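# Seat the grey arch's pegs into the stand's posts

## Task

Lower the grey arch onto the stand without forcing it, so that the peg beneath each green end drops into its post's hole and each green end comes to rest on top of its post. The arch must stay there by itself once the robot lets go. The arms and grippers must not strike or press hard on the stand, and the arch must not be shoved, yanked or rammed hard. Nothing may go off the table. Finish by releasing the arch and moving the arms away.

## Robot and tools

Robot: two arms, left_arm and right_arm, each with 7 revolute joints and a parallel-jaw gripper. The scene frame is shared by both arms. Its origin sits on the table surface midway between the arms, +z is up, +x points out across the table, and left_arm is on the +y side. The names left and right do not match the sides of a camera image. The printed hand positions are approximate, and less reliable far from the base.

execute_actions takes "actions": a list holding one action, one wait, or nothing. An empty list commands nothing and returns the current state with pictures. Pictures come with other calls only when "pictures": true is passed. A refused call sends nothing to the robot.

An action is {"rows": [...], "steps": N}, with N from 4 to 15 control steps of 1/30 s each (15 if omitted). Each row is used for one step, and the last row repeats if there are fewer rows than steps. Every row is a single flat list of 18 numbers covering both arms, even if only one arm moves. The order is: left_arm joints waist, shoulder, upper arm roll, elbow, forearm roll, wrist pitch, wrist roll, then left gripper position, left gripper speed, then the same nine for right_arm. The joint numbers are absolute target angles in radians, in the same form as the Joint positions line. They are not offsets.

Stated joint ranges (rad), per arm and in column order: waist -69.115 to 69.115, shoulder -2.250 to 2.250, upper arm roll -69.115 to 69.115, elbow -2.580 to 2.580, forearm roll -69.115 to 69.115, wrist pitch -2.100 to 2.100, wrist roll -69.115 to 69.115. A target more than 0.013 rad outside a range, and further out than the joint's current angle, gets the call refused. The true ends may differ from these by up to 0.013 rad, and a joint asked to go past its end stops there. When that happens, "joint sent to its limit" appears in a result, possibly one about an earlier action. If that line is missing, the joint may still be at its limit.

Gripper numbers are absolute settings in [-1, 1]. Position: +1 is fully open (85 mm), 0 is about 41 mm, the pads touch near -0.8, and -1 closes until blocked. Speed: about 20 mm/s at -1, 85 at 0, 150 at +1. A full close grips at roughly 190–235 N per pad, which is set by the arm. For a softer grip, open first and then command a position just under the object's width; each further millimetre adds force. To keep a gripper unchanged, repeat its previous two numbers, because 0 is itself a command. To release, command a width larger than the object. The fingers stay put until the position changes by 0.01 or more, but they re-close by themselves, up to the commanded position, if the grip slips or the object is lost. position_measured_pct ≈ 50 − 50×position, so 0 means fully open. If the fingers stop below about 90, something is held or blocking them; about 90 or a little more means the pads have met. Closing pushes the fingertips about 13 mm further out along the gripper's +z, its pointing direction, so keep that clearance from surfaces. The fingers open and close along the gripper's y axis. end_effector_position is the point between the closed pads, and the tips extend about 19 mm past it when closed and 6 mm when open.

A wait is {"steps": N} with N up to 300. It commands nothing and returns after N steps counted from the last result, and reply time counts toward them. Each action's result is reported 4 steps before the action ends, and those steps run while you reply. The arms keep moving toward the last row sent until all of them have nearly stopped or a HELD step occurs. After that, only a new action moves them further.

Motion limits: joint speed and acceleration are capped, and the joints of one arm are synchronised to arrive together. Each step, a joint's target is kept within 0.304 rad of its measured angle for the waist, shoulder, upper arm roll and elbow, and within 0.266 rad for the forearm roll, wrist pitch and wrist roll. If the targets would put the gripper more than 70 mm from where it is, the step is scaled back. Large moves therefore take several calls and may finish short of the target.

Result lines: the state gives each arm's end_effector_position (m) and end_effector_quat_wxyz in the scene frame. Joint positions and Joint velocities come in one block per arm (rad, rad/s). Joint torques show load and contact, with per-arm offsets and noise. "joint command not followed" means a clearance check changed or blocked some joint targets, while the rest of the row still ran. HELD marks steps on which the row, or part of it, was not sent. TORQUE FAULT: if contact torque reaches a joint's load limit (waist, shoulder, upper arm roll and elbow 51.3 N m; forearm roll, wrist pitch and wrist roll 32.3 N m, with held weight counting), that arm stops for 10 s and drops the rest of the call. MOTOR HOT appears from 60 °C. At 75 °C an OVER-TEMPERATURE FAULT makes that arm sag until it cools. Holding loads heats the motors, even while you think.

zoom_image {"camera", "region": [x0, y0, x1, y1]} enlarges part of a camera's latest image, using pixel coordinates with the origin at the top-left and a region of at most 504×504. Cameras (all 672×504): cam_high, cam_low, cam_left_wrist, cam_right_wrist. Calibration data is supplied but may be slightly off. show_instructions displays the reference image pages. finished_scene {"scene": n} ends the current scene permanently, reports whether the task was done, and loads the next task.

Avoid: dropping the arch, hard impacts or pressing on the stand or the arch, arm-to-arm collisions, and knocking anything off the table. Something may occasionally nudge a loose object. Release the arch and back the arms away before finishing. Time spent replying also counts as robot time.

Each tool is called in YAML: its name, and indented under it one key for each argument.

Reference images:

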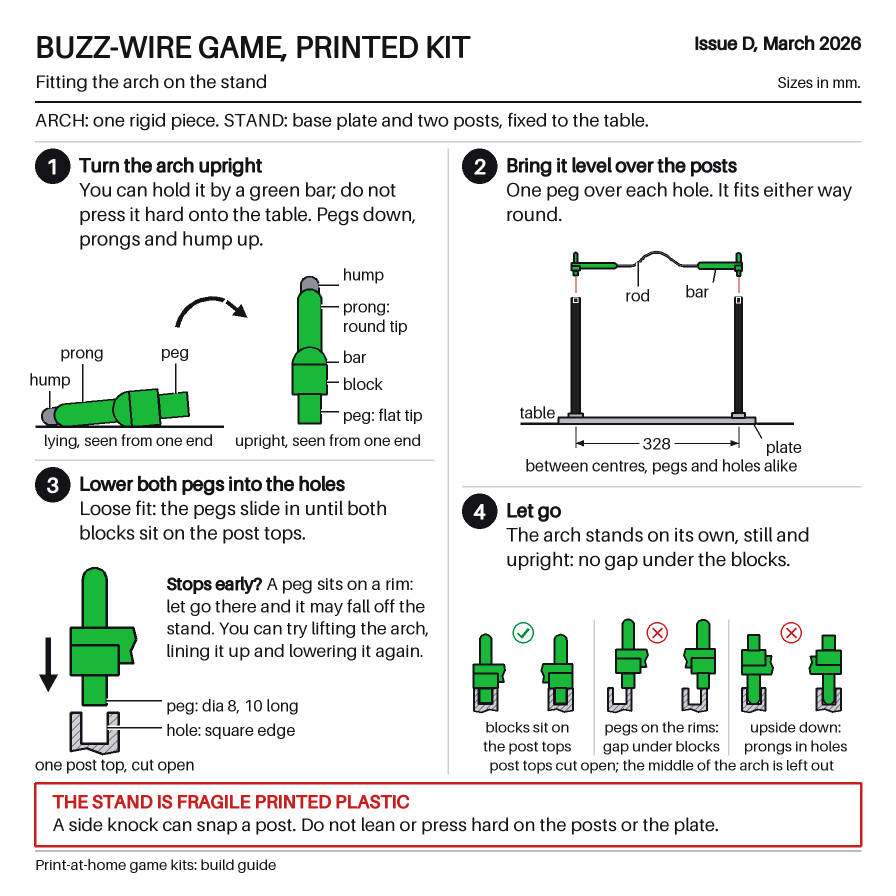

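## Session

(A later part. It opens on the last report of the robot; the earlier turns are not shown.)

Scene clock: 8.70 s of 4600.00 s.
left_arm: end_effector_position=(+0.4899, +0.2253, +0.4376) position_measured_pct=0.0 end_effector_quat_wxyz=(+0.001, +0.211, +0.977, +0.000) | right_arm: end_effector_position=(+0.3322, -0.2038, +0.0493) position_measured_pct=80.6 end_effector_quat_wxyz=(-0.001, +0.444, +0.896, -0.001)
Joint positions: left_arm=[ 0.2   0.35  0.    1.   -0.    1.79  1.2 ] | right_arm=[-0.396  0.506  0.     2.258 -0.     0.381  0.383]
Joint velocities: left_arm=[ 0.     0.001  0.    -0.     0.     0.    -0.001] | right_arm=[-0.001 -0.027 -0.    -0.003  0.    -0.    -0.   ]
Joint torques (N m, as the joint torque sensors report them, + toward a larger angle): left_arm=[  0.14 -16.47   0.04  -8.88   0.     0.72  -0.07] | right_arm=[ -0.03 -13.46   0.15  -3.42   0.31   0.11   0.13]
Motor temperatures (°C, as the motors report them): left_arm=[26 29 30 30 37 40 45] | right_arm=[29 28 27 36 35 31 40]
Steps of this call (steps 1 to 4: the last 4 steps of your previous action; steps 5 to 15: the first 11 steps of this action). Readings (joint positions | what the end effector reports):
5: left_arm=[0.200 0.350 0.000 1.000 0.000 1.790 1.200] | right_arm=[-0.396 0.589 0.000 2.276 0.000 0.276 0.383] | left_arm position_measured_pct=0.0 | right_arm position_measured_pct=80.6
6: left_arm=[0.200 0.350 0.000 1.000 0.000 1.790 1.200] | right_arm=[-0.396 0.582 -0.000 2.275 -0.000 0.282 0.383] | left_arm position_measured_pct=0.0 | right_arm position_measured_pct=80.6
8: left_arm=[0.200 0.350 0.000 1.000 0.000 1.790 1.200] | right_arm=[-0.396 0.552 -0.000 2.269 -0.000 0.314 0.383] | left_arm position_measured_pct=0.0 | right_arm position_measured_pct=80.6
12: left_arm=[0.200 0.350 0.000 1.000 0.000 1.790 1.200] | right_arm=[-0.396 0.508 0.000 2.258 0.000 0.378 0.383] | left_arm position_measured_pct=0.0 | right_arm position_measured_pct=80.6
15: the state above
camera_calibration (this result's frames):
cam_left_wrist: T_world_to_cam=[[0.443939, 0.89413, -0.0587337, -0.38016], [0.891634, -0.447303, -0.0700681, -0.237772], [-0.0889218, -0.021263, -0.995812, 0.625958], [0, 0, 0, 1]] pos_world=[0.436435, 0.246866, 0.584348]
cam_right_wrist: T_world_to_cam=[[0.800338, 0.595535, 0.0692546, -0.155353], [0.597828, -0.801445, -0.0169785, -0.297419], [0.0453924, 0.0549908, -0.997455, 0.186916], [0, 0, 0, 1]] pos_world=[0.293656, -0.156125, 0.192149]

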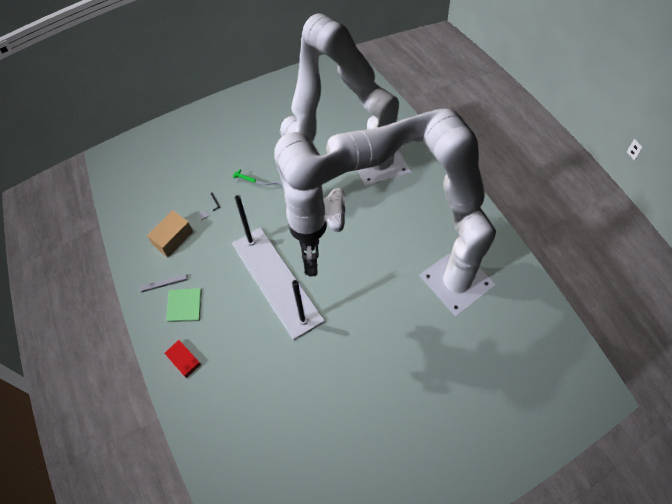

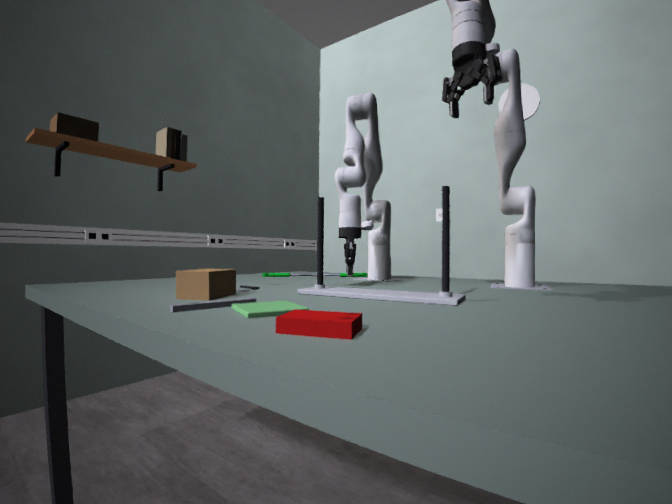

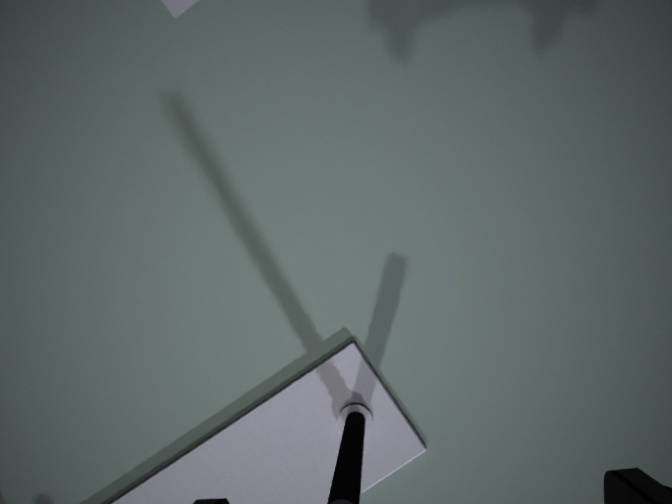

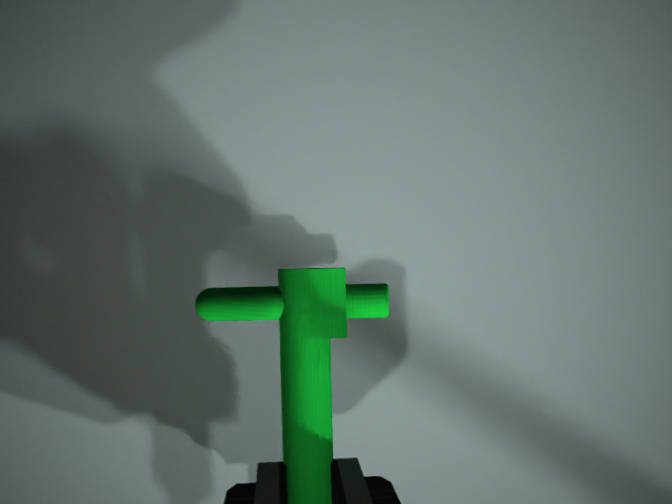

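execute_actions:
  actions:
    - {"rows":[[-0.9,0.2,0,1.0,0,1.79,1.2,1,0,-0.3957,0,0,1.8,0,1.34,0.383,-0.75,-0.7]]}

execute_actions:
  actions:
    - {"steps":40}

execute_actions:
  actions:
    - {"rows":[[-0.9,0.2,0,1.0,0,1.79,1.2,1,0,-0.5,0,0,1.8,-0.2,-0.3,2.98,-0.75,-0.7]]}

execute_actions:
  actions:
    - {"steps":75}
  pictures: true

Scene clock: 10.07 s of 4600.00 s.
left_arm: end_effector_position=(+0.4738, +0.3312, +0.4772) position_measured_pct=0.0 end_effector_quat_wxyz=(+0.044, +0.092, +0.995, +0.012) | right_arm: end_effector_position=(+0.4221, -0.1792, +0.1547) position_measured_pct=82.1 end_effector_quat_wxyz=(+0.081, +0.442, +0.891, +0.072)
Joint positions: left_arm=[-0.042  0.261  0.001  1.     0.     1.79   1.2  ] | right_arm=[-0.396  0.308 -0.     2.07  -0.     0.546  0.383]
Joint velocities: left_arm=[-0.924 -0.218  0.    -0.    -0.001 -0.     0.001] | right_arm=[-0.002 -0.664 -0.    -0.656  0.     0.579 -0.   ]
Joint torques (N m, as the joint torque sensors report them, + toward a larger angle): left_arm=[  0.16 -14.34   0.11  -8.59  -0.05   0.52  -0.14] | right_arm=[ -0.19 -14.04   0.32  -6.08   0.35  -0.57   0.12]
Motor temperatures (°C, as the motors report them): left_arm=[26 29 30 30 37 40 45] | right_arm=[29 28 27 36 35 31 40]
Steps of this call (steps 1 to 4: the last 4 steps of your previous action; steps 5 to 15: the robot went on to your last target; steps 16 to 30: nothing new was sent; steps 31 to 41: the first 11 steps of this action). Readings (joint positions | what the end effector reports):
31: left_arm=[0.198 0.349 0.000 1.000 0.000 1.790 1.200] | right_arm=[-0.396 0.502 -0.000 2.257 0.000 0.382 0.383] | left_arm position_measured_pct=0.0 | right_arm position_measured_pct=80.6
32: left_arm=[0.191 0.346 0.001 1.001 0.001 1.790 1.200] | right_arm=[-0.396 0.495 -0.000 2.252 -0.000 0.387 0.383] | left_arm position_measured_pct=0.0 | right_arm position_measured_pct=81.0
34: left_arm=[0.161 0.332 0.002 1.001 0.001 1.790 1.200] | right_arm=[-0.396 0.465 -0.000 2.226 -0.000 0.411 0.383] | left_arm position_measured_pct=0.0 | right_arm position_measured_pct=81.7
38: left_arm=[0.049 0.286 0.001 1.000 0.000 1.790 1.200] | right_arm=[-0.396 0.374 -0.000 2.136 -0.000 0.488 0.383] | left_arm position_measured_pct=0.0 | right_arm position_measured_pct=82.1
41: the state above

Scene clock: 11.40 s of 4600.00 s.
left_arm: end_effector_position=(+0.2748, +0.6287, +0.5034) position_measured_pct=0.0 end_effector_quat_wxyz=(+0.058, -0.330, +0.941, +0.049) | right_arm: end_effector_position=(+0.3204, -0.2071, +0.3228) position_measured_pct=82.1 end_effector_quat_wxyz=(+0.001, +0.444, +0.896, +0.001)
Joint positions: left_arm=[-0.899  0.2   -0.     1.    -0.     1.79   1.2  ] | right_arm=[-0.396  0.     0.     1.8    0.     1.34   0.383]
Joint velocities: left_arm=[-0.005 -0.001 -0.    -0.    -0.001 -0.     0.001] | right_arm=[-0.001 -0.    -0.     0.001  0.001 -0.001  0.001]
Joint torques (N m, as the joint torque sensors report them, + toward a larger angle): left_arm=[ -0.05 -13.47   0.07  -9.07  -0.15   0.29  -0.16] | right_arm=[-0.13 -8.88 -0.24 -8.59  0.21 -0.16  0.29]
Motor temperatures (°C, as the motors report them): left_arm=[26 29 30 30 37 40 45] | right_arm=[29 29 27 36 35 31 40]
Kept back: nothing.
Steps of this call (steps 1 to 4: the last 4 steps of your previous action; steps 5 to 40: the robot went on to your last target). Readings (joint positions | what the end effector reports):
1: left_arm=[-0.073 0.254 0.001 1.000 0.000 1.790 1.200] | right_arm=[-0.396 0.286 -0.000 2.048 -0.000 0.566 0.383] | left_arm position_measured_pct=0.0 | right_arm position_measured_pct=82.1
2: left_arm=[-0.104 0.248 0.001 1.000 0.000 1.790 1.200] | right_arm=[-0.396 0.263 -0.000 2.028 -0.000 0.586 0.383] | left_arm position_measured_pct=0.0 | right_arm position_measured_pct=82.1
4: left_arm=[-0.167 0.238 0.000 1.000 0.000 1.790 1.200] | right_arm=[-0.396 0.215 -0.000 1.986 -0.000 0.631 0.383] | left_arm position_measured_pct=0.0 | right_arm position_measured_pct=82.1
8: left_arm=[-0.294 0.223 0.000 1.000 0.000 1.790 1.200] | right_arm=[-0.396 0.118 -0.000 1.901 -0.000 0.759 0.383] | left_arm position_measured_pct=0.0 | right_arm position_measured_pct=82.1
40: the state above

Scene clock: 11.77 s of 4600.00 s.
left_arm: end_effector_position=(+0.2746, +0.6289, +0.5034) position_measured_pct=0.0 end_effector_quat_wxyz=(+0.058, -0.330, +0.941, +0.049) | right_arm: end_effector_position=(+0.3983, -0.1045, +0.3444) position_measured_pct=82.1 end_effector_quat_wxyz=(+0.098, +0.270, +0.944, +0.159)
Joint positions: left_arm=[-0.9   0.2  -0.    1.   -0.    1.79  1.2 ] | right_arm=[-0.481  0.    -0.001  1.8   -0.166  0.997  0.726]
Joint velocities: left_arm=[-0.    -0.     0.    -0.001 -0.001 -0.    -0.001] | right_arm=[-0.116  0.001  0.002 -0.    -0.235 -1.216  1.215]
Joint torques (N m, as the joint torque sensors report them, + toward a larger angle): left_arm=[ -0.07 -13.43   0.15  -9.12  -0.14   0.25  -0.07] | right_arm=[  0.4  -10.09   0.08  -9.7    0.29  -1.05   0.29]
Motor temperatures (°C, as the motors report them): left_arm=[26 29 30 30 37 40 45] | right_arm=[29 29 27 36 35 31 40]
Steps of this call (steps 1 to 11: the first 11 steps of this action). Readings (joint positions | what the end effector reports):
1: left_arm=[-0.900 0.200 -0.000 1.000 -0.000 1.790 1.200] | right_arm=[-0.397 -0.000 0.000 1.800 -0.001 1.339 0.384] | left_arm position_measured_pct=0.0 | right_arm position_measured_pct=82.1
2: left_arm=[-0.900 0.200 -0.000 1.000 -0.000 1.790 1.200] | right_arm=[-0.402 -0.000 0.001 1.800 -0.007 1.330 0.394] | left_arm position_measured_pct=0.0 | right_arm position_measured_pct=82.1
4: left_arm=[-0.900 0.200 -0.000 1.000 -0.000 1.790 1.200] | right_arm=[-0.425 -0.000 0.002 1.801 -0.044 1.279 0.444] | left_arm position_measured_pct=0.0 | right_arm position_measured_pct=82.1
8: left_arm=[-0.900 0.200 -0.000 1.000 -0.000 1.790 1.200] | right_arm=[-0.465 0.000 -0.001 1.800 -0.133 1.119 0.604] | left_arm position_measured_pct=0.0 | right_arm position_measured_pct=82.1
11: the state above

Scene clock: 14.27 s of 4600.00 s.
left_arm: end_effector_position=(+0.2746, +0.6289, +0.5034) position_measured_pct=0.0 end_effector_quat_wxyz=(+0.058, -0.330, +0.941, +0.049) | right_arm: end_effector_position=(+0.6079, -0.0805, +0.6543) position_measured_pct=82.1 end_effector_quat_wxyz=(+0.657, -0.473, +0.494, -0.318)
Joint positions: left_arm=[-0.9   0.2   0.    1.    0.    1.79  1.2 ] | right_arm=[-0.5   0.    0.    1.8  -0.2  -0.3   2.98]
Joint velocities: left_arm=[ 0.     0.001 -0.     0.001  0.     0.     0.001] | right_arm=[ 0.001 -0.    -0.     0.     0.    -0.002  0.   ]
Joint torques (N m, as the joint torque sensors report them, + toward a larger angle): left_arm=[  0.09 -13.45   0.13  -8.87  -0.14   0.3   -0.1 ] | right_arm=[ -0.43 -12.    -0.05 -11.5    0.43  -3.06   0.1 ]
Motor temperatures (°C, as the motors report them): left_arm=[26 29 30 30 37 40 45] | right_arm=[29 29 27 36 35 31 40]
Kept back: nothing.
Steps of this call (steps 1 to 4: the last 4 steps of your previous action; steps 5 to 75: the robot went on to your last target). Readings (joint positions | what the end effector reports):
1: left_arm=[-0.900 0.200 -0.000 1.000 -0.000 1.790 1.200] | right_arm=[-0.484 0.000 -0.001 1.800 -0.173 0.956 0.767] | left_arm position_measured_pct=0.0 | right_arm position_measured_pct=82.1
2: left_arm=[-0.900 0.200 -0.000 1.000 -0.000 1.790 1.200] | right_arm=[-0.487 0.000 -0.000 1.800 -0.178 0.916 0.808] | left_arm position_measured_pct=0.0 | right_arm position_measured_pct=82.1
4: left_arm=[-0.900 0.200 -0.000 1.000 -0.000 1.790 1.200] | right_arm=[-0.492 0.000 -0.000 1.800 -0.186 0.835 0.889] | left_arm position_measured_pct=0.0 | right_arm position_measured_pct=82.1
8: left_arm=[-0.900 0.200 -0.000 1.000 -0.000 1.790 1.200] | right_arm=[-0.496 0.000 -0.000 1.800 -0.195 0.672 1.051] | left_arm position_measured_pct=0.0 | right_arm position_measured_pct=82.1
75: the state above
All arms were judged still, so your last target was given up. Only a new action makes them travel on or press farther. Fingers that are still opening or closing keep moving.
camera_calibration (this result's frames):
cam_left_wrist: T_world_to_cam=[[-0.593301, 0.80498, 0.000810674, -0.330653], [0.80318, 0.591907, 0.0674403, -0.559106], [0.0538082, 0.0406635, -0.997723, 0.603702], [0, 0, 0, 1]] pos_world=[0.220402, 0.57256, 0.640302]
cam_right_wrist: T_world_to_cam=[[-0.121274, 0.337069, -0.933637, 0.704298], [-0.294395, 0.886045, 0.358127, 0.0796582], [0.947958, 0.31829, -0.00822336, -0.403651], [0, 0, 0, 1]] pos_world=[0.491508, -0.1795, 0.625711]

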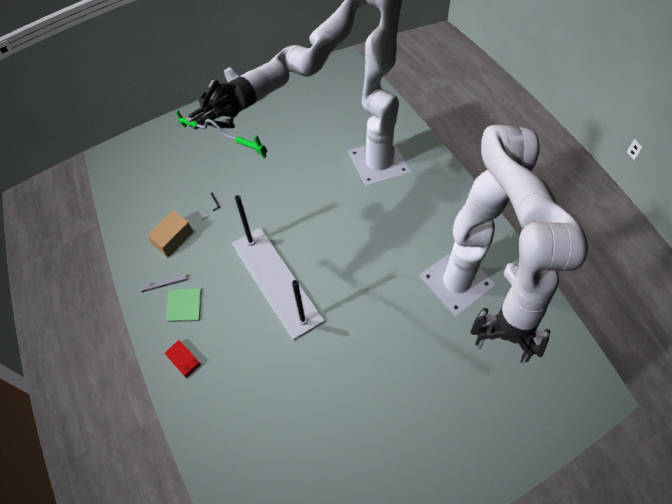

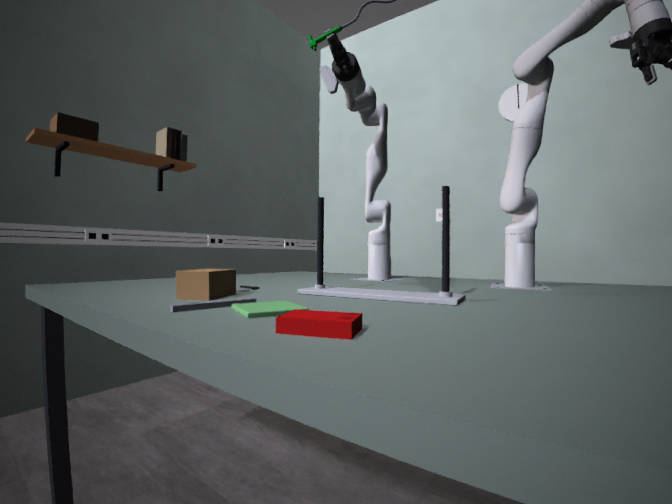

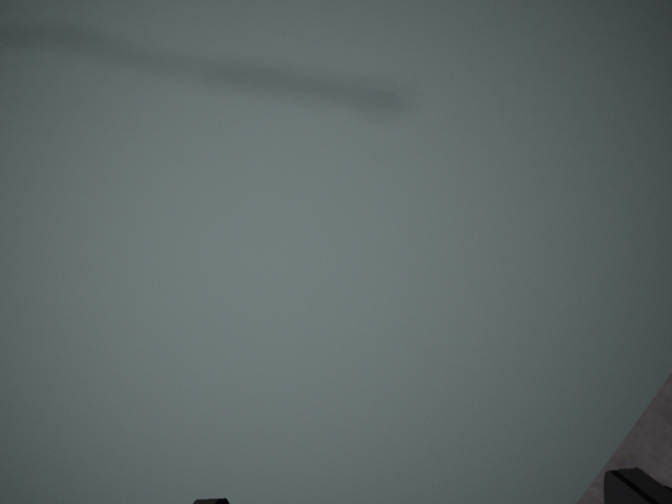

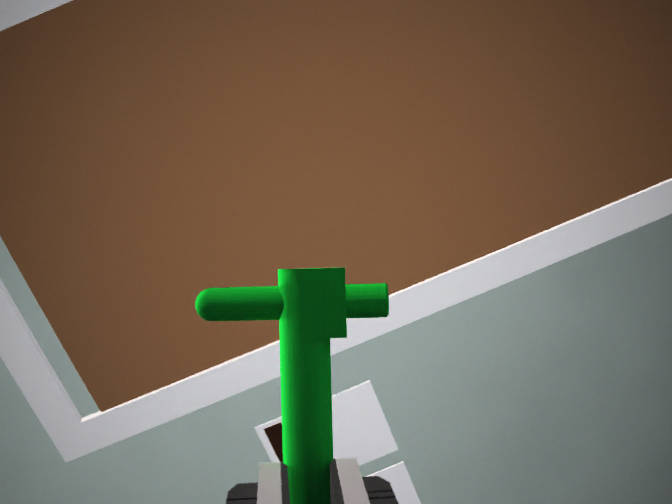

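execute_actions:
  actions:
    - {"rows":[[-0.9,0.2,0,1.0,0,1.79,1.2,1,0,-0.8819,0.3,0,2.16,-0.6719,-1.45,3.094,-0.75,-0.7]]}

execute_actions:
  actions:
    - {"steps":25}

execute_actions:
  actions:
    - {"rows":[[-0.9,0.2,0,1.0,0,1.79,1.2,1,0,-0.8819,0.6906,0,2.527,-0.6719,-1.7351,3.094,-0.75,-0.7]]}

execute_actions:
  actions:
    - {"steps":30}
  pictures: true

Scene clock: 14.90 s of 4600.00 s.
left_arm: end_effector_position=(+0.2746, +0.6289, +0.5034) position_measured_pct=0.0 end_effector_quat_wxyz=(+0.058, -0.330, +0.941, +0.049) | right_arm: end_effector_position=(+0.6007, +0.0026, +0.5140) position_measured_pct=82.1 end_effector_quat_wxyz=(+0.623, -0.519, +0.529, -0.252)
Joint positions: left_arm=[-0.9   0.2   0.    1.    0.    1.79  1.2 ] | right_arm=[-0.67   0.139  0.001  1.956 -0.347 -0.449  3.032]
Joint velocities: left_arm=[-0.     0.001 -0.     0.     0.     0.    -0.   ] | right_arm=[-0.61   0.463 -0.005  0.574 -0.656 -0.658  0.176]
Joint torques (N m, as the joint torque sensors report them, + toward a larger angle): left_arm=[ -0.05 -13.5   -0.02  -9.06  -0.17   0.36  -0.09] | right_arm=[  0.01 -14.11   0.05 -10.11   0.33  -2.96  -0.23]
Motor temperatures (°C, as the motors report them): left_arm=[26 29 30 30 37 40 45] | right_arm=[29 29 27 36 35 31 40]
Steps of this call (steps 1 to 8: nothing new was sent; steps 9 to 19: the first 11 steps of this action). Readings (joint positions | what the end effector reports):
9: left_arm=[-0.900 0.200 -0.000 1.000 0.000 1.790 1.200] | right_arm=[-0.502 0.001 0.000 1.801 -0.201 -0.301 2.980] | left_arm position_measured_pct=0.0 | right_arm position_measured_pct=82.1
10: left_arm=[-0.900 0.200 0.000 1.000 0.000 1.790 1.200] | right_arm=[-0.509 0.007 0.002 1.805 -0.205 -0.307 2.982] | left_arm position_measured_pct=0.0 | right_arm position_measured_pct=82.1
12: left_arm=[-0.900 0.200 0.000 1.000 0.000 1.790 1.200] | right_arm=[-0.539 0.034 0.003 1.830 -0.228 -0.331 2.992] | left_arm position_measured_pct=0.0 | right_arm position_measured_pct=82.1
16: left_arm=[-0.900 0.200 0.000 1.000 0.000 1.790 1.200] | right_arm=[-0.611 0.094 0.002 1.900 -0.290 -0.392 3.015] | left_arm position_measured_pct=0.0 | right_arm position_measured_pct=82.1
19: the state above

Scene clock: 15.73 s of 4600.00 s.
left_arm: end_effector_position=(+0.2746, +0.6289, +0.5034) position_measured_pct=0.0 end_effector_quat_wxyz=(+0.058, -0.330, +0.941, +0.049) | right_arm: end_effector_position=(+0.5602, -0.0523, +0.5559) position_measured_pct=82.1 end_effector_quat_wxyz=(+0.713, -0.300, +0.478, -0.416)
Joint positions: left_arm=[-0.9   0.2   0.    1.    0.    1.79  1.2 ] | right_arm=[-0.881  0.299  0.     2.159 -0.671 -1.409  3.094]
Joint velocities: left_arm=[ 0.     0.     0.001 -0.    -0.     0.     0.   ] | right_arm=[-0.008 -0.005  0.005  0.003 -0.016 -0.891  0.003]
Joint torques (N m, as the joint torque sensors report them, + toward a larger angle): left_arm=[ -0.07 -13.26   0.06  -9.13  -0.02   0.23   0.03] | right_arm=[ -0.29 -12.95   0.55  -7.52   1.57  -2.41   0.37]
Motor temperatures (°C, as the motors report them): left_arm=[26 29 30 30 37 40 45] | right_arm=[29 29 27 36 35 31 40]
Kept back: nothing.
Steps of this call (steps 1 to 4: the last 4 steps of your previous action; steps 5 to 25: the robot went on to your last target). Readings (joint positions | what the end effector reports):
1: left_arm=[-0.900 0.200 -0.000 1.000 0.000 1.790 1.200] | right_arm=[-0.690 0.155 0.001 1.975 -0.370 -0.472 3.038] | left_arm position_measured_pct=0.0 | right_arm position_measured_pct=82.1
2: left_arm=[-0.900 0.200 0.000 1.000 0.000 1.790 1.200] | right_arm=[-0.712 0.171 0.001 1.995 -0.396 -0.499 3.044] | left_arm position_measured_pct=0.0 | right_arm position_measured_pct=82.1
4: left_arm=[-0.900 0.200 -0.000 1.000 0.000 1.790 1.200] | right_arm=[-0.758 0.206 0.001 2.039 -0.462 -0.565 3.057] | left_arm position_measured_pct=0.0 | right_arm position_measured_pct=82.1
8: left_arm=[-0.900 0.200 0.000 1.000 0.000 1.790 1.200] | right_arm=[-0.826 0.259 -0.001 2.109 -0.583 -0.724 3.078] | left_arm position_measured_pct=0.0 | right_arm position_measured_pct=82.1
25: the state above

Scene clock: 16.10 s of 4600.00 s.
left_arm: end_effector_position=(+0.2746, +0.6289, +0.5034) position_measured_pct=0.0 end_effector_quat_wxyz=(+0.058, -0.330, +0.941, +0.049) | right_arm: end_effector_position=(+0.5484, -0.0661, +0.4332) position_measured_pct=82.1 end_effector_quat_wxyz=(+0.636, -0.390, +0.467, -0.475)
Joint positions: left_arm=[-0.9   0.2   0.    1.    0.    1.79  1.2 ] | right_arm=[-0.882  0.503  0.     2.349 -0.671 -1.609  3.094]
Joint velocities: left_arm=[-0.    -0.    -0.    -0.    -0.    -0.    -0.001] | right_arm=[-0.003  0.753 -0.002  0.702 -0.    -0.494 -0.   ]
Joint torques (N m, as the joint torque sensors report them, + toward a larger angle): left_arm=[ -0.05 -13.39   0.13  -9.17  -0.19   0.18  -0.13] | right_arm=[ -0.28 -15.06   0.87  -4.61   0.78  -2.96   0.02]
Motor temperatures (°C, as the motors report them): left_arm=[26 29 30 30 37 40 45] | right_arm=[29 29 27 36 35 31 40]
Steps of this call (steps 1 to 11: the first 11 steps of this action). Readings (joint positions | what the end effector reports):
1: left_arm=[-0.900 0.200 0.000 1.000 0.000 1.790 1.200] | right_arm=[-0.881 0.300 0.000 2.160 -0.671 -1.434 3.094] | left_arm position_measured_pct=0.0 | right_arm position_measured_pct=82.1
2: left_arm=[-0.900 0.200 0.000 1.000 -0.000 1.790 1.200] | right_arm=[-0.881 0.305 0.001 2.164 -0.671 -1.453 3.094] | left_arm position_measured_pct=0.0 | right_arm position_measured_pct=82.1
4: left_arm=[-0.900 0.200 0.000 1.000 0.000 1.790 1.200] | right_arm=[-0.881 0.334 0.001 2.189 -0.671 -1.489 3.094] | left_arm position_measured_pct=0.0 | right_arm position_measured_pct=82.1
8: left_arm=[-0.900 0.200 -0.000 1.000 0.000 1.790 1.200] | right_arm=[-0.881 0.429 0.000 2.281 -0.671 -1.560 3.094] | left_arm position_measured_pct=0.0 | right_arm position_measured_pct=82.1
11: the state above

Scene clock: 17.10 s of 4600.00 s.
left_arm: end_effector_position=(+0.2746, +0.6289, +0.5034) position_measured_pct=0.0 end_effector_quat_wxyz=(+0.058, -0.330, +0.941, +0.049) | right_arm: end_effector_position=(+0.5213, -0.0880, +0.3283) position_measured_pct=82.1 end_effector_quat_wxyz=(+0.548, -0.493, +0.452, -0.502)
Joint positions: left_arm=[-0.9   0.2  -0.    1.    0.    1.79  1.2 ] | right_arm=[-0.882  0.691 -0.     2.527 -0.672 -1.735  3.094]
Joint velocities: left_arm=[ 0.     0.003 -0.002  0.001 -0.     0.    -0.001] | right_arm=[-0.     0.     0.     0.    -0.    -0.001 -0.   ]
Joint torques (N m, as the joint torque sensors report them, + toward a larger angle): left_arm=[  0.09 -13.5    0.11  -9.01  -0.21   0.35  -0.14] | right_arm=[ -0.12 -14.69   1.53  -1.65   0.05  -3.1    0.1 ]
Motor temperatures (°C, as the motors report them): left_arm=[26 29 30 30 37 40 45] | right_arm=[29 29 27 36 35 31 40]
Kept back: nothing.
Steps of this call (steps 1 to 4: the last 4 steps of your previous action; steps 5 to 30: the robot went on to your last target). Readings (joint positions | what the end effector reports):
1: left_arm=[-0.900 0.200 0.000 1.000 0.000 1.790 1.200] | right_arm=[-0.882 0.528 0.000 2.373 -0.671 -1.625 3.094] | left_arm position_measured_pct=0.0 | right_arm position_measured_pct=82.1
2: left_arm=[-0.900 0.200 0.000 1.000 0.000 1.790 1.200] | right_arm=[-0.882 0.554 0.000 2.397 -0.671 -1.642 3.094] | left_arm position_measured_pct=0.0 | right_arm position_measured_pct=82.1
4: left_arm=[-0.900 0.200 0.000 1.000 0.000 1.790 1.200] | right_arm=[-0.882 0.606 -0.000 2.446 -0.671 -1.677 3.094] | left_arm position_measured_pct=0.0 | right_arm position_measured_pct=82.1
8: left_arm=[-0.900 0.200 -0.000 1.000 0.000 1.790 1.200] | right_arm=[-0.882 0.676 -0.000 2.517 -0.672 -1.727 3.094] | left_arm position_measured_pct=0.0 | right_arm position_measured_pct=82.1
30: the state above
All arms were judged still, so your last target was given up. Only a new action makes them travel on or press farther. Fingers that are still opening or closing keep moving.
camera_calibration (this result's frames):
cam_left_wrist: T_world_to_cam=[[-0.593301, 0.80498, 0.000810943, -0.330654], [0.80318, 0.591907, 0.0674403, -0.559106], [0.0538081, 0.0406637, -0.997723, 0.603702], [0, 0, 0, 1]] pos_world=[0.220402, 0.57256, 0.640302]
cam_right_wrist: T_world_to_cam=[[0.0311967, 0.01328, -0.999425, 0.305522], [-0.0731942, 0.997257, 0.0109665, 0.186057], [0.99683, 0.07281, 0.0320832, -0.382183], [0, 0, 0, 1]] pos_world=[0.385059, -0.161777, 0.315568]

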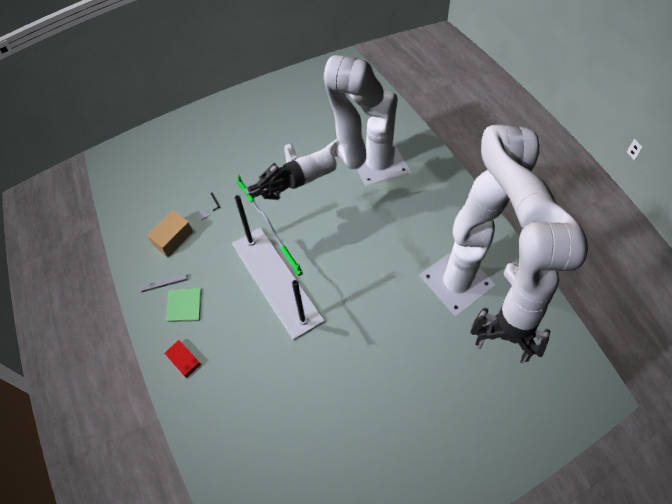

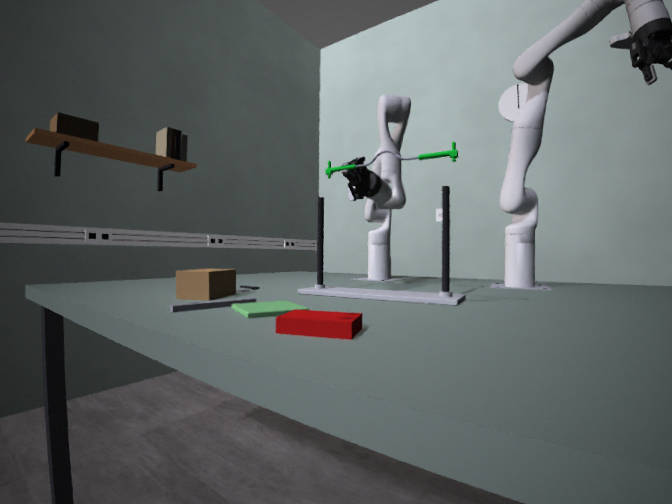

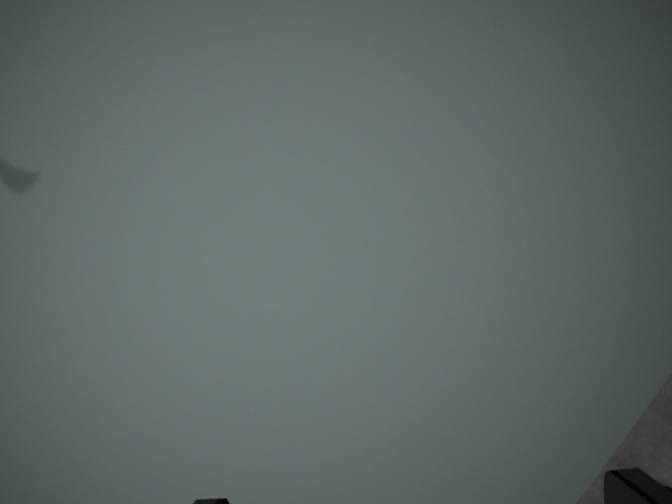

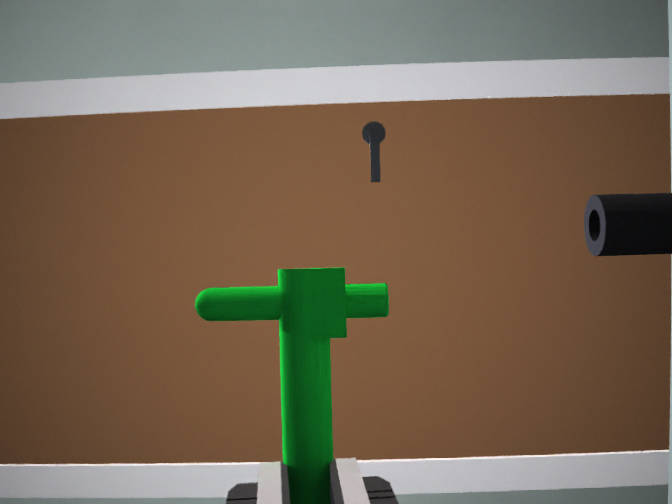

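execute_actions:
  actions:
    - {"rows":[[-0.03,0.38,0,0.97,0,1.79,2.97,1,0,-0.7739,0.8,0,2.5327,-0.5642,-1.8866,3.0095,-0.75,-0.7]]}

execute_actions:
  actions:
    - {"rows":[[-0.03,0.38,0,0.97,0,1.79,2.97,1,0,-0.7739,0.8562,0,2.5327,-0.5642,-1.8866,3.0095,-0.75,-0.7]]}

execute_actions:
  actions:
    - {"steps":30}
  pictures: true

zoom_image:
  camera: "cam_low"
  region: [300,150,470,220]

zoom_image:
  camera: "cam_high"
  region: [210,165,330,300]

Scene clock: 17.90 s of 4600.00 s.
left_arm: end_effector_position=(+0.3685, +0.5820, +0.4624) position_measured_pct=0.0 end_effector_quat_wxyz=(+0.027, -0.313, +0.949, +0.015) | right_arm: end_effector_position=(+0.5313, -0.1036, +0.3193) position_measured_pct=82.1 end_effector_quat_wxyz=(+0.574, -0.477, +0.441, -0.498)
Joint positions: left_arm=[-0.661  0.307 -0.001  0.982 -0.001  1.79   1.4  ] | right_arm=[-0.779  0.795  0.     2.533 -0.564 -1.887  3.01 ]
Joint velocities: left_arm=[ 0.895  0.258 -0.    -0.041  0.002 -0.001  0.785] | right_arm=[ 0.037  0.037 -0.007  0.     0.004 -0.008 -0.   ]
Joint torques (N m, as the joint torque sensors report them, + toward a larger angle): left_arm=[  0.37 -16.69   0.52  -9.36  -0.22   0.82  -0.09] | right_arm=[  0.29 -15.38   1.61  -0.64  -0.14  -2.95   0.17]
Motor temperatures (°C, as the motors report them): left_arm=[26 29 30 30 37 40 45] | right_arm=[29 29 27 36 35 31 40]
Steps of this call (steps 1 to 13: nothing new was sent; steps 14 to 24: the first 11 steps of this action). Readings (joint positions | what the end effector reports):
14: left_arm=[-0.898 0.201 -0.000 1.000 -0.000 1.790 1.201] | right_arm=[-0.880 0.692 -0.000 2.527 -0.671 -1.736 3.093] | left_arm position_measured_pct=0.0 | right_arm position_measured_pct=82.1
15: left_arm=[-0.891 0.204 -0.001 0.999 -0.001 1.790 1.205] | right_arm=[-0.873 0.699 -0.001 2.527 -0.666 -1.744 3.090] | left_arm position_measured_pct=0.0 | right_arm position_measured_pct=82.1
17: left_arm=[-0.860 0.222 -0.002 0.996 -0.001 1.790 1.228] | right_arm=[-0.843 0.730 -0.001 2.529 -0.640 -1.780 3.069] | left_arm position_measured_pct=0.0 | right_arm position_measured_pct=82.1
21: left_arm=[-0.750 0.277 -0.001 0.987 -0.000 1.790 1.322] | right_arm=[-0.783 0.791 0.001 2.532 -0.572 -1.876 3.015] | left_arm position_measured_pct=0.0 | right_arm position_measured_pct=82.1
24: the state above

Scene clock: 18.40 s of 4600.00 s.
left_arm: end_effector_position=(+0.4821, +0.4107, +0.4374) position_measured_pct=0.0 end_effector_quat_wxyz=(+0.005, -0.291, +0.957, +0.000) | right_arm: end_effector_position=(+0.5330, -0.1054, +0.2891) position_measured_pct=82.1 end_effector_quat_wxyz=(+0.554, -0.498, +0.447, -0.496)
Joint positions: left_arm=[-0.207  0.369 -0.     0.972 -0.     1.79   1.809] | right_arm=[-0.774  0.855  0.     2.533 -0.564 -1.887  3.01 ]
Joint velocities: left_arm=[ 0.908  0.058  0.001 -0.01  -0.001  0.     1.064] | right_arm=[ 0.001  0.014 -0.    -0.    -0.     0.002 -0.   ]
Joint torques (N m, as the joint torque sensors report them, + toward a larger angle): left_arm=[  0.21 -16.98   0.    -9.08  -0.2    0.74  -0.14] | right_arm=[ -0.23 -16.11   1.5   -0.47  -0.03  -3.2    0.13]
Motor temperatures (°C, as the motors report them): left_arm=[26 29 30 30 37 40 45] | right_arm=[29 29 27 36 35 31 40]
Steps of this call (steps 1 to 4: the last 4 steps of your previous action; steps 5 to 15: the first 11 steps of this action). Readings (joint positions | what the end effector reports):
5: left_arm=[-0.511 0.340 -0.001 0.977 -0.000 1.790 1.532] | right_arm=[-0.775 0.800 0.000 2.533 -0.564 -1.887 3.009] | left_arm position_measured_pct=0.0 | right_arm position_measured_pct=82.1
6: left_arm=[-0.480 0.345 -0.001 0.976 -0.000 1.790 1.559] | right_arm=[-0.775 0.808 0.000 2.533 -0.564 -1.888 3.009] | left_arm position_measured_pct=0.0 | right_arm position_measured_pct=82.1
8: left_arm=[-0.419 0.353 -0.001 0.975 -0.000 1.790 1.612] | right_arm=[-0.774 0.836 0.000 2.532 -0.564 -1.887 3.009] | left_arm position_measured_pct=0.0 | right_arm position_measured_pct=82.1
12: left_arm=[-0.298 0.363 -0.000 0.973 -0.000 1.789 1.719] | right_arm=[-0.774 0.853 -0.000 2.533 -0.564 -1.886 3.010] | left_arm position_measured_pct=0.0 | right_arm position_measured_pct=82.1
15: the state above

Scene clock: 19.40 s of 4600.00 s.
left_arm: end_effector_position=(+0.5010, +0.3312, +0.4331) position_measured_pct=0.0 end_effector_quat_wxyz=(+0.001, -0.707, +0.707, -0.000) | right_arm: end_effector_position=(+0.5330, -0.1054, +0.2883) position_measured_pct=82.1 end_effector_quat_wxyz=(+0.553, -0.498, +0.447, -0.496)
Joint positions: left_arm=[-0.03   0.38   0.     0.97   0.     1.79   2.967] | right_arm=[-0.774  0.856  0.     2.533 -0.564 -1.887  3.01 ]
Joint velocities: left_arm=[ 0.001 -0.     0.    -0.     0.     0.     0.16 ] | right_arm=[ 0.002 -0.     0.    -0.    -0.001 -0.    -0.   ]
Joint torques (N m, as the joint torque sensors report them, + toward a larger angle): left_arm=[ -0.12 -17.11   0.15  -9.08  -0.04   0.73  -0.16] | right_arm=[ -0.34 -15.9    1.45  -0.2   -0.19  -3.23   0.15]
Motor temperatures (°C, as the motors report them): left_arm=[26 29 30 30 37 40 45] | right_arm=[29 29 27 36 35 31 40]
Kept back: nothing.
Steps of this call (steps 1 to 4: the last 4 steps of your previous action; steps 5 to 30: the robot went on to your last target). Readings (joint positions | what the end effector reports):
1: left_arm=[-0.177 0.371 -0.000 0.972 -0.000 1.790 1.847] | right_arm=[-0.774 0.855 0.000 2.533 -0.564 -1.887 3.010] | left_arm position_measured_pct=0.0 | right_arm position_measured_pct=82.1
2: left_arm=[-0.151 0.373 0.001 0.971 0.001 1.790 1.887] | right_arm=[-0.774 0.855 -0.000 2.533 -0.564 -1.887 3.010] | left_arm position_measured_pct=0.0 | right_arm position_measured_pct=82.1
4: left_arm=[-0.111 0.375 0.002 0.971 0.001 1.790 1.969] | right_arm=[-0.774 0.856 -0.000 2.533 -0.564 -1.887 3.010] | left_arm position_measured_pct=0.0 | right_arm position_measured_pct=82.1
8: left_arm=[-0.065 0.378 0.001 0.970 0.000 1.790 2.131] | right_arm=[-0.774 0.856 -0.000 2.533 -0.564 -1.887 3.010] | left_arm position_measured_pct=0.0 | right_arm position_measured_pct=82.1
30: the state above
camera_calibration (this result's frames):
cam_left_wrist: T_world_to_cam=[[-0.997542, 0.034612, -0.0609269, 0.527756], [0.0389311, 0.996703, -0.0711925, -0.251156], [0.0582619, -0.0733895, -0.9956, 0.568141], [0, 0, 0, 1]] pos_world=[0.503136, 0.273757, 0.579915]
cam_right_wrist: T_world_to_cam=[[0.0309328, 0.0139633, -0.999424, 0.265693], [-0.094187, 0.995494, 0.0109933, 0.215649], [0.995074, 0.0937927, 0.0321086, -0.388147], [0, 0, 0, 1]] pos_world=[0.398328, -0.181982, 0.275632]

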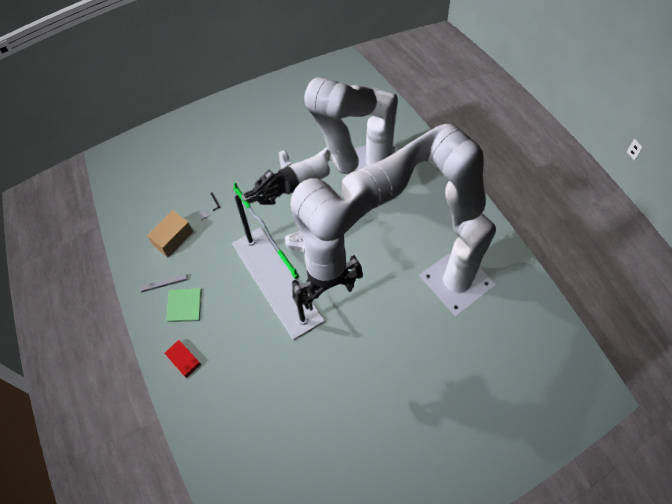

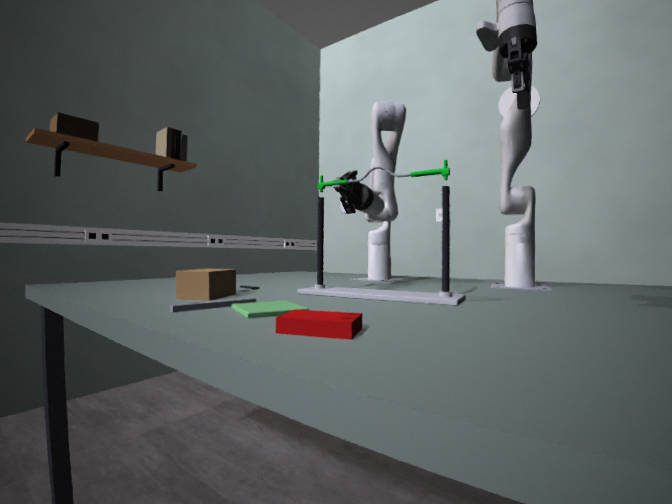

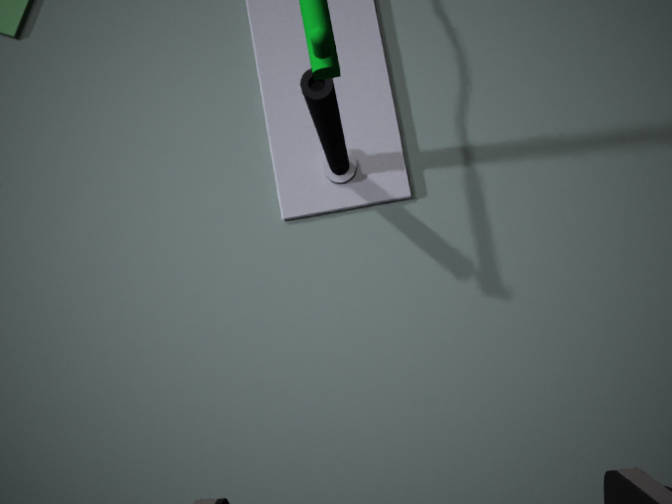

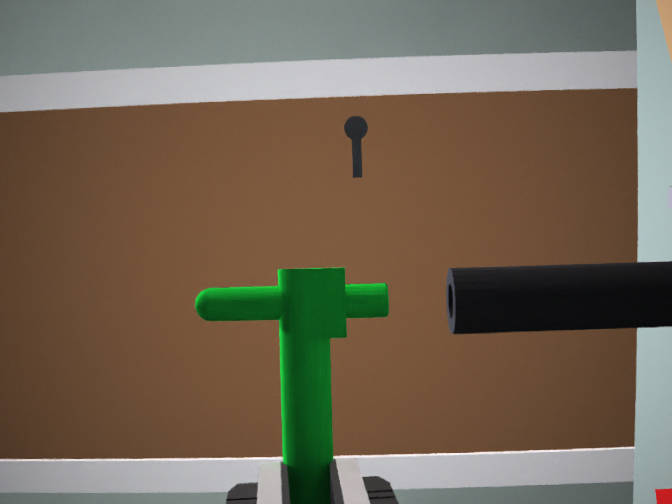

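Region (300, 150, 470, 220) of cam_low's 672x504 image, scaled by 2.965, with more detail than that image has; it fills the top 208 rows of this view, and the rest is white.

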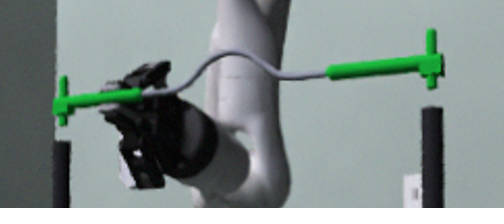

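Region (210, 165, 330, 300) of cam_high's 672x504 image, scaled by 3.733, with more detail than that image has.

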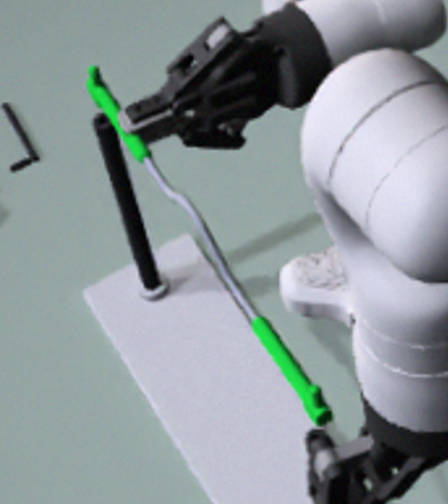

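zoom_image:
  camera: "cam_left_wrist"
  region: [260,0,400,200]

zoom_image:
  camera: "cam_low"
  region: [425,155,465,205]

zoom_image:
  camera: "cam_low"
  region: [300,165,340,215]

Region (260, 0, 400, 200) of cam_left_wrist's 672x504 image, scaled by 2.520; it fills the left 353 columns of this view, and the rest is white.

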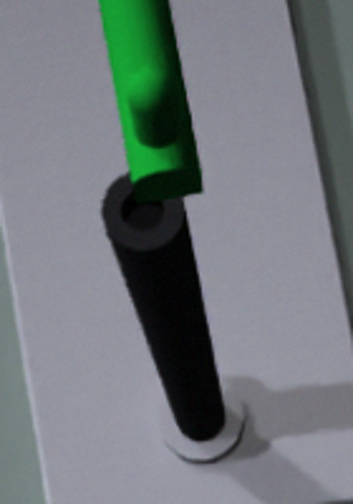

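Region (425, 155, 465, 205) of cam_low's 672x504 image, scaled by 10.080, with more detail than that image has; it fills the left 403 columns of this view, and the rest is white.

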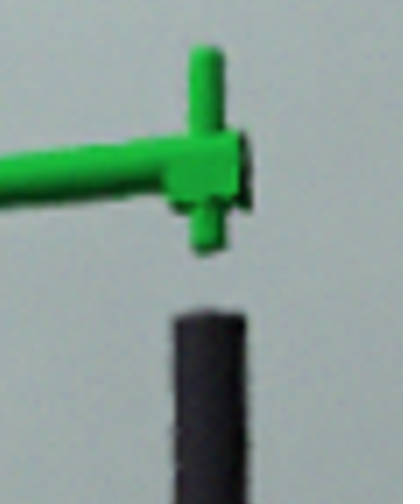

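Region (300, 165, 340, 215) of cam_low's 672x504 image, scaled by 10.080, with more detail than that image has; it fills the left 403 columns of this view, and the rest is white.

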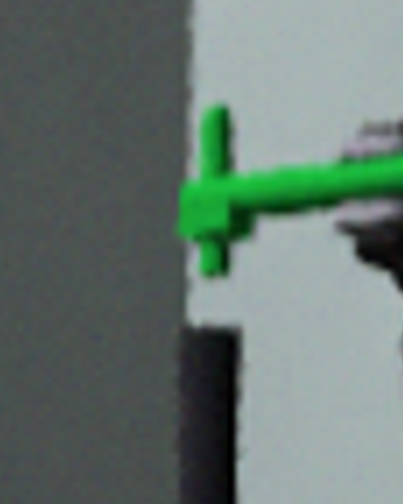

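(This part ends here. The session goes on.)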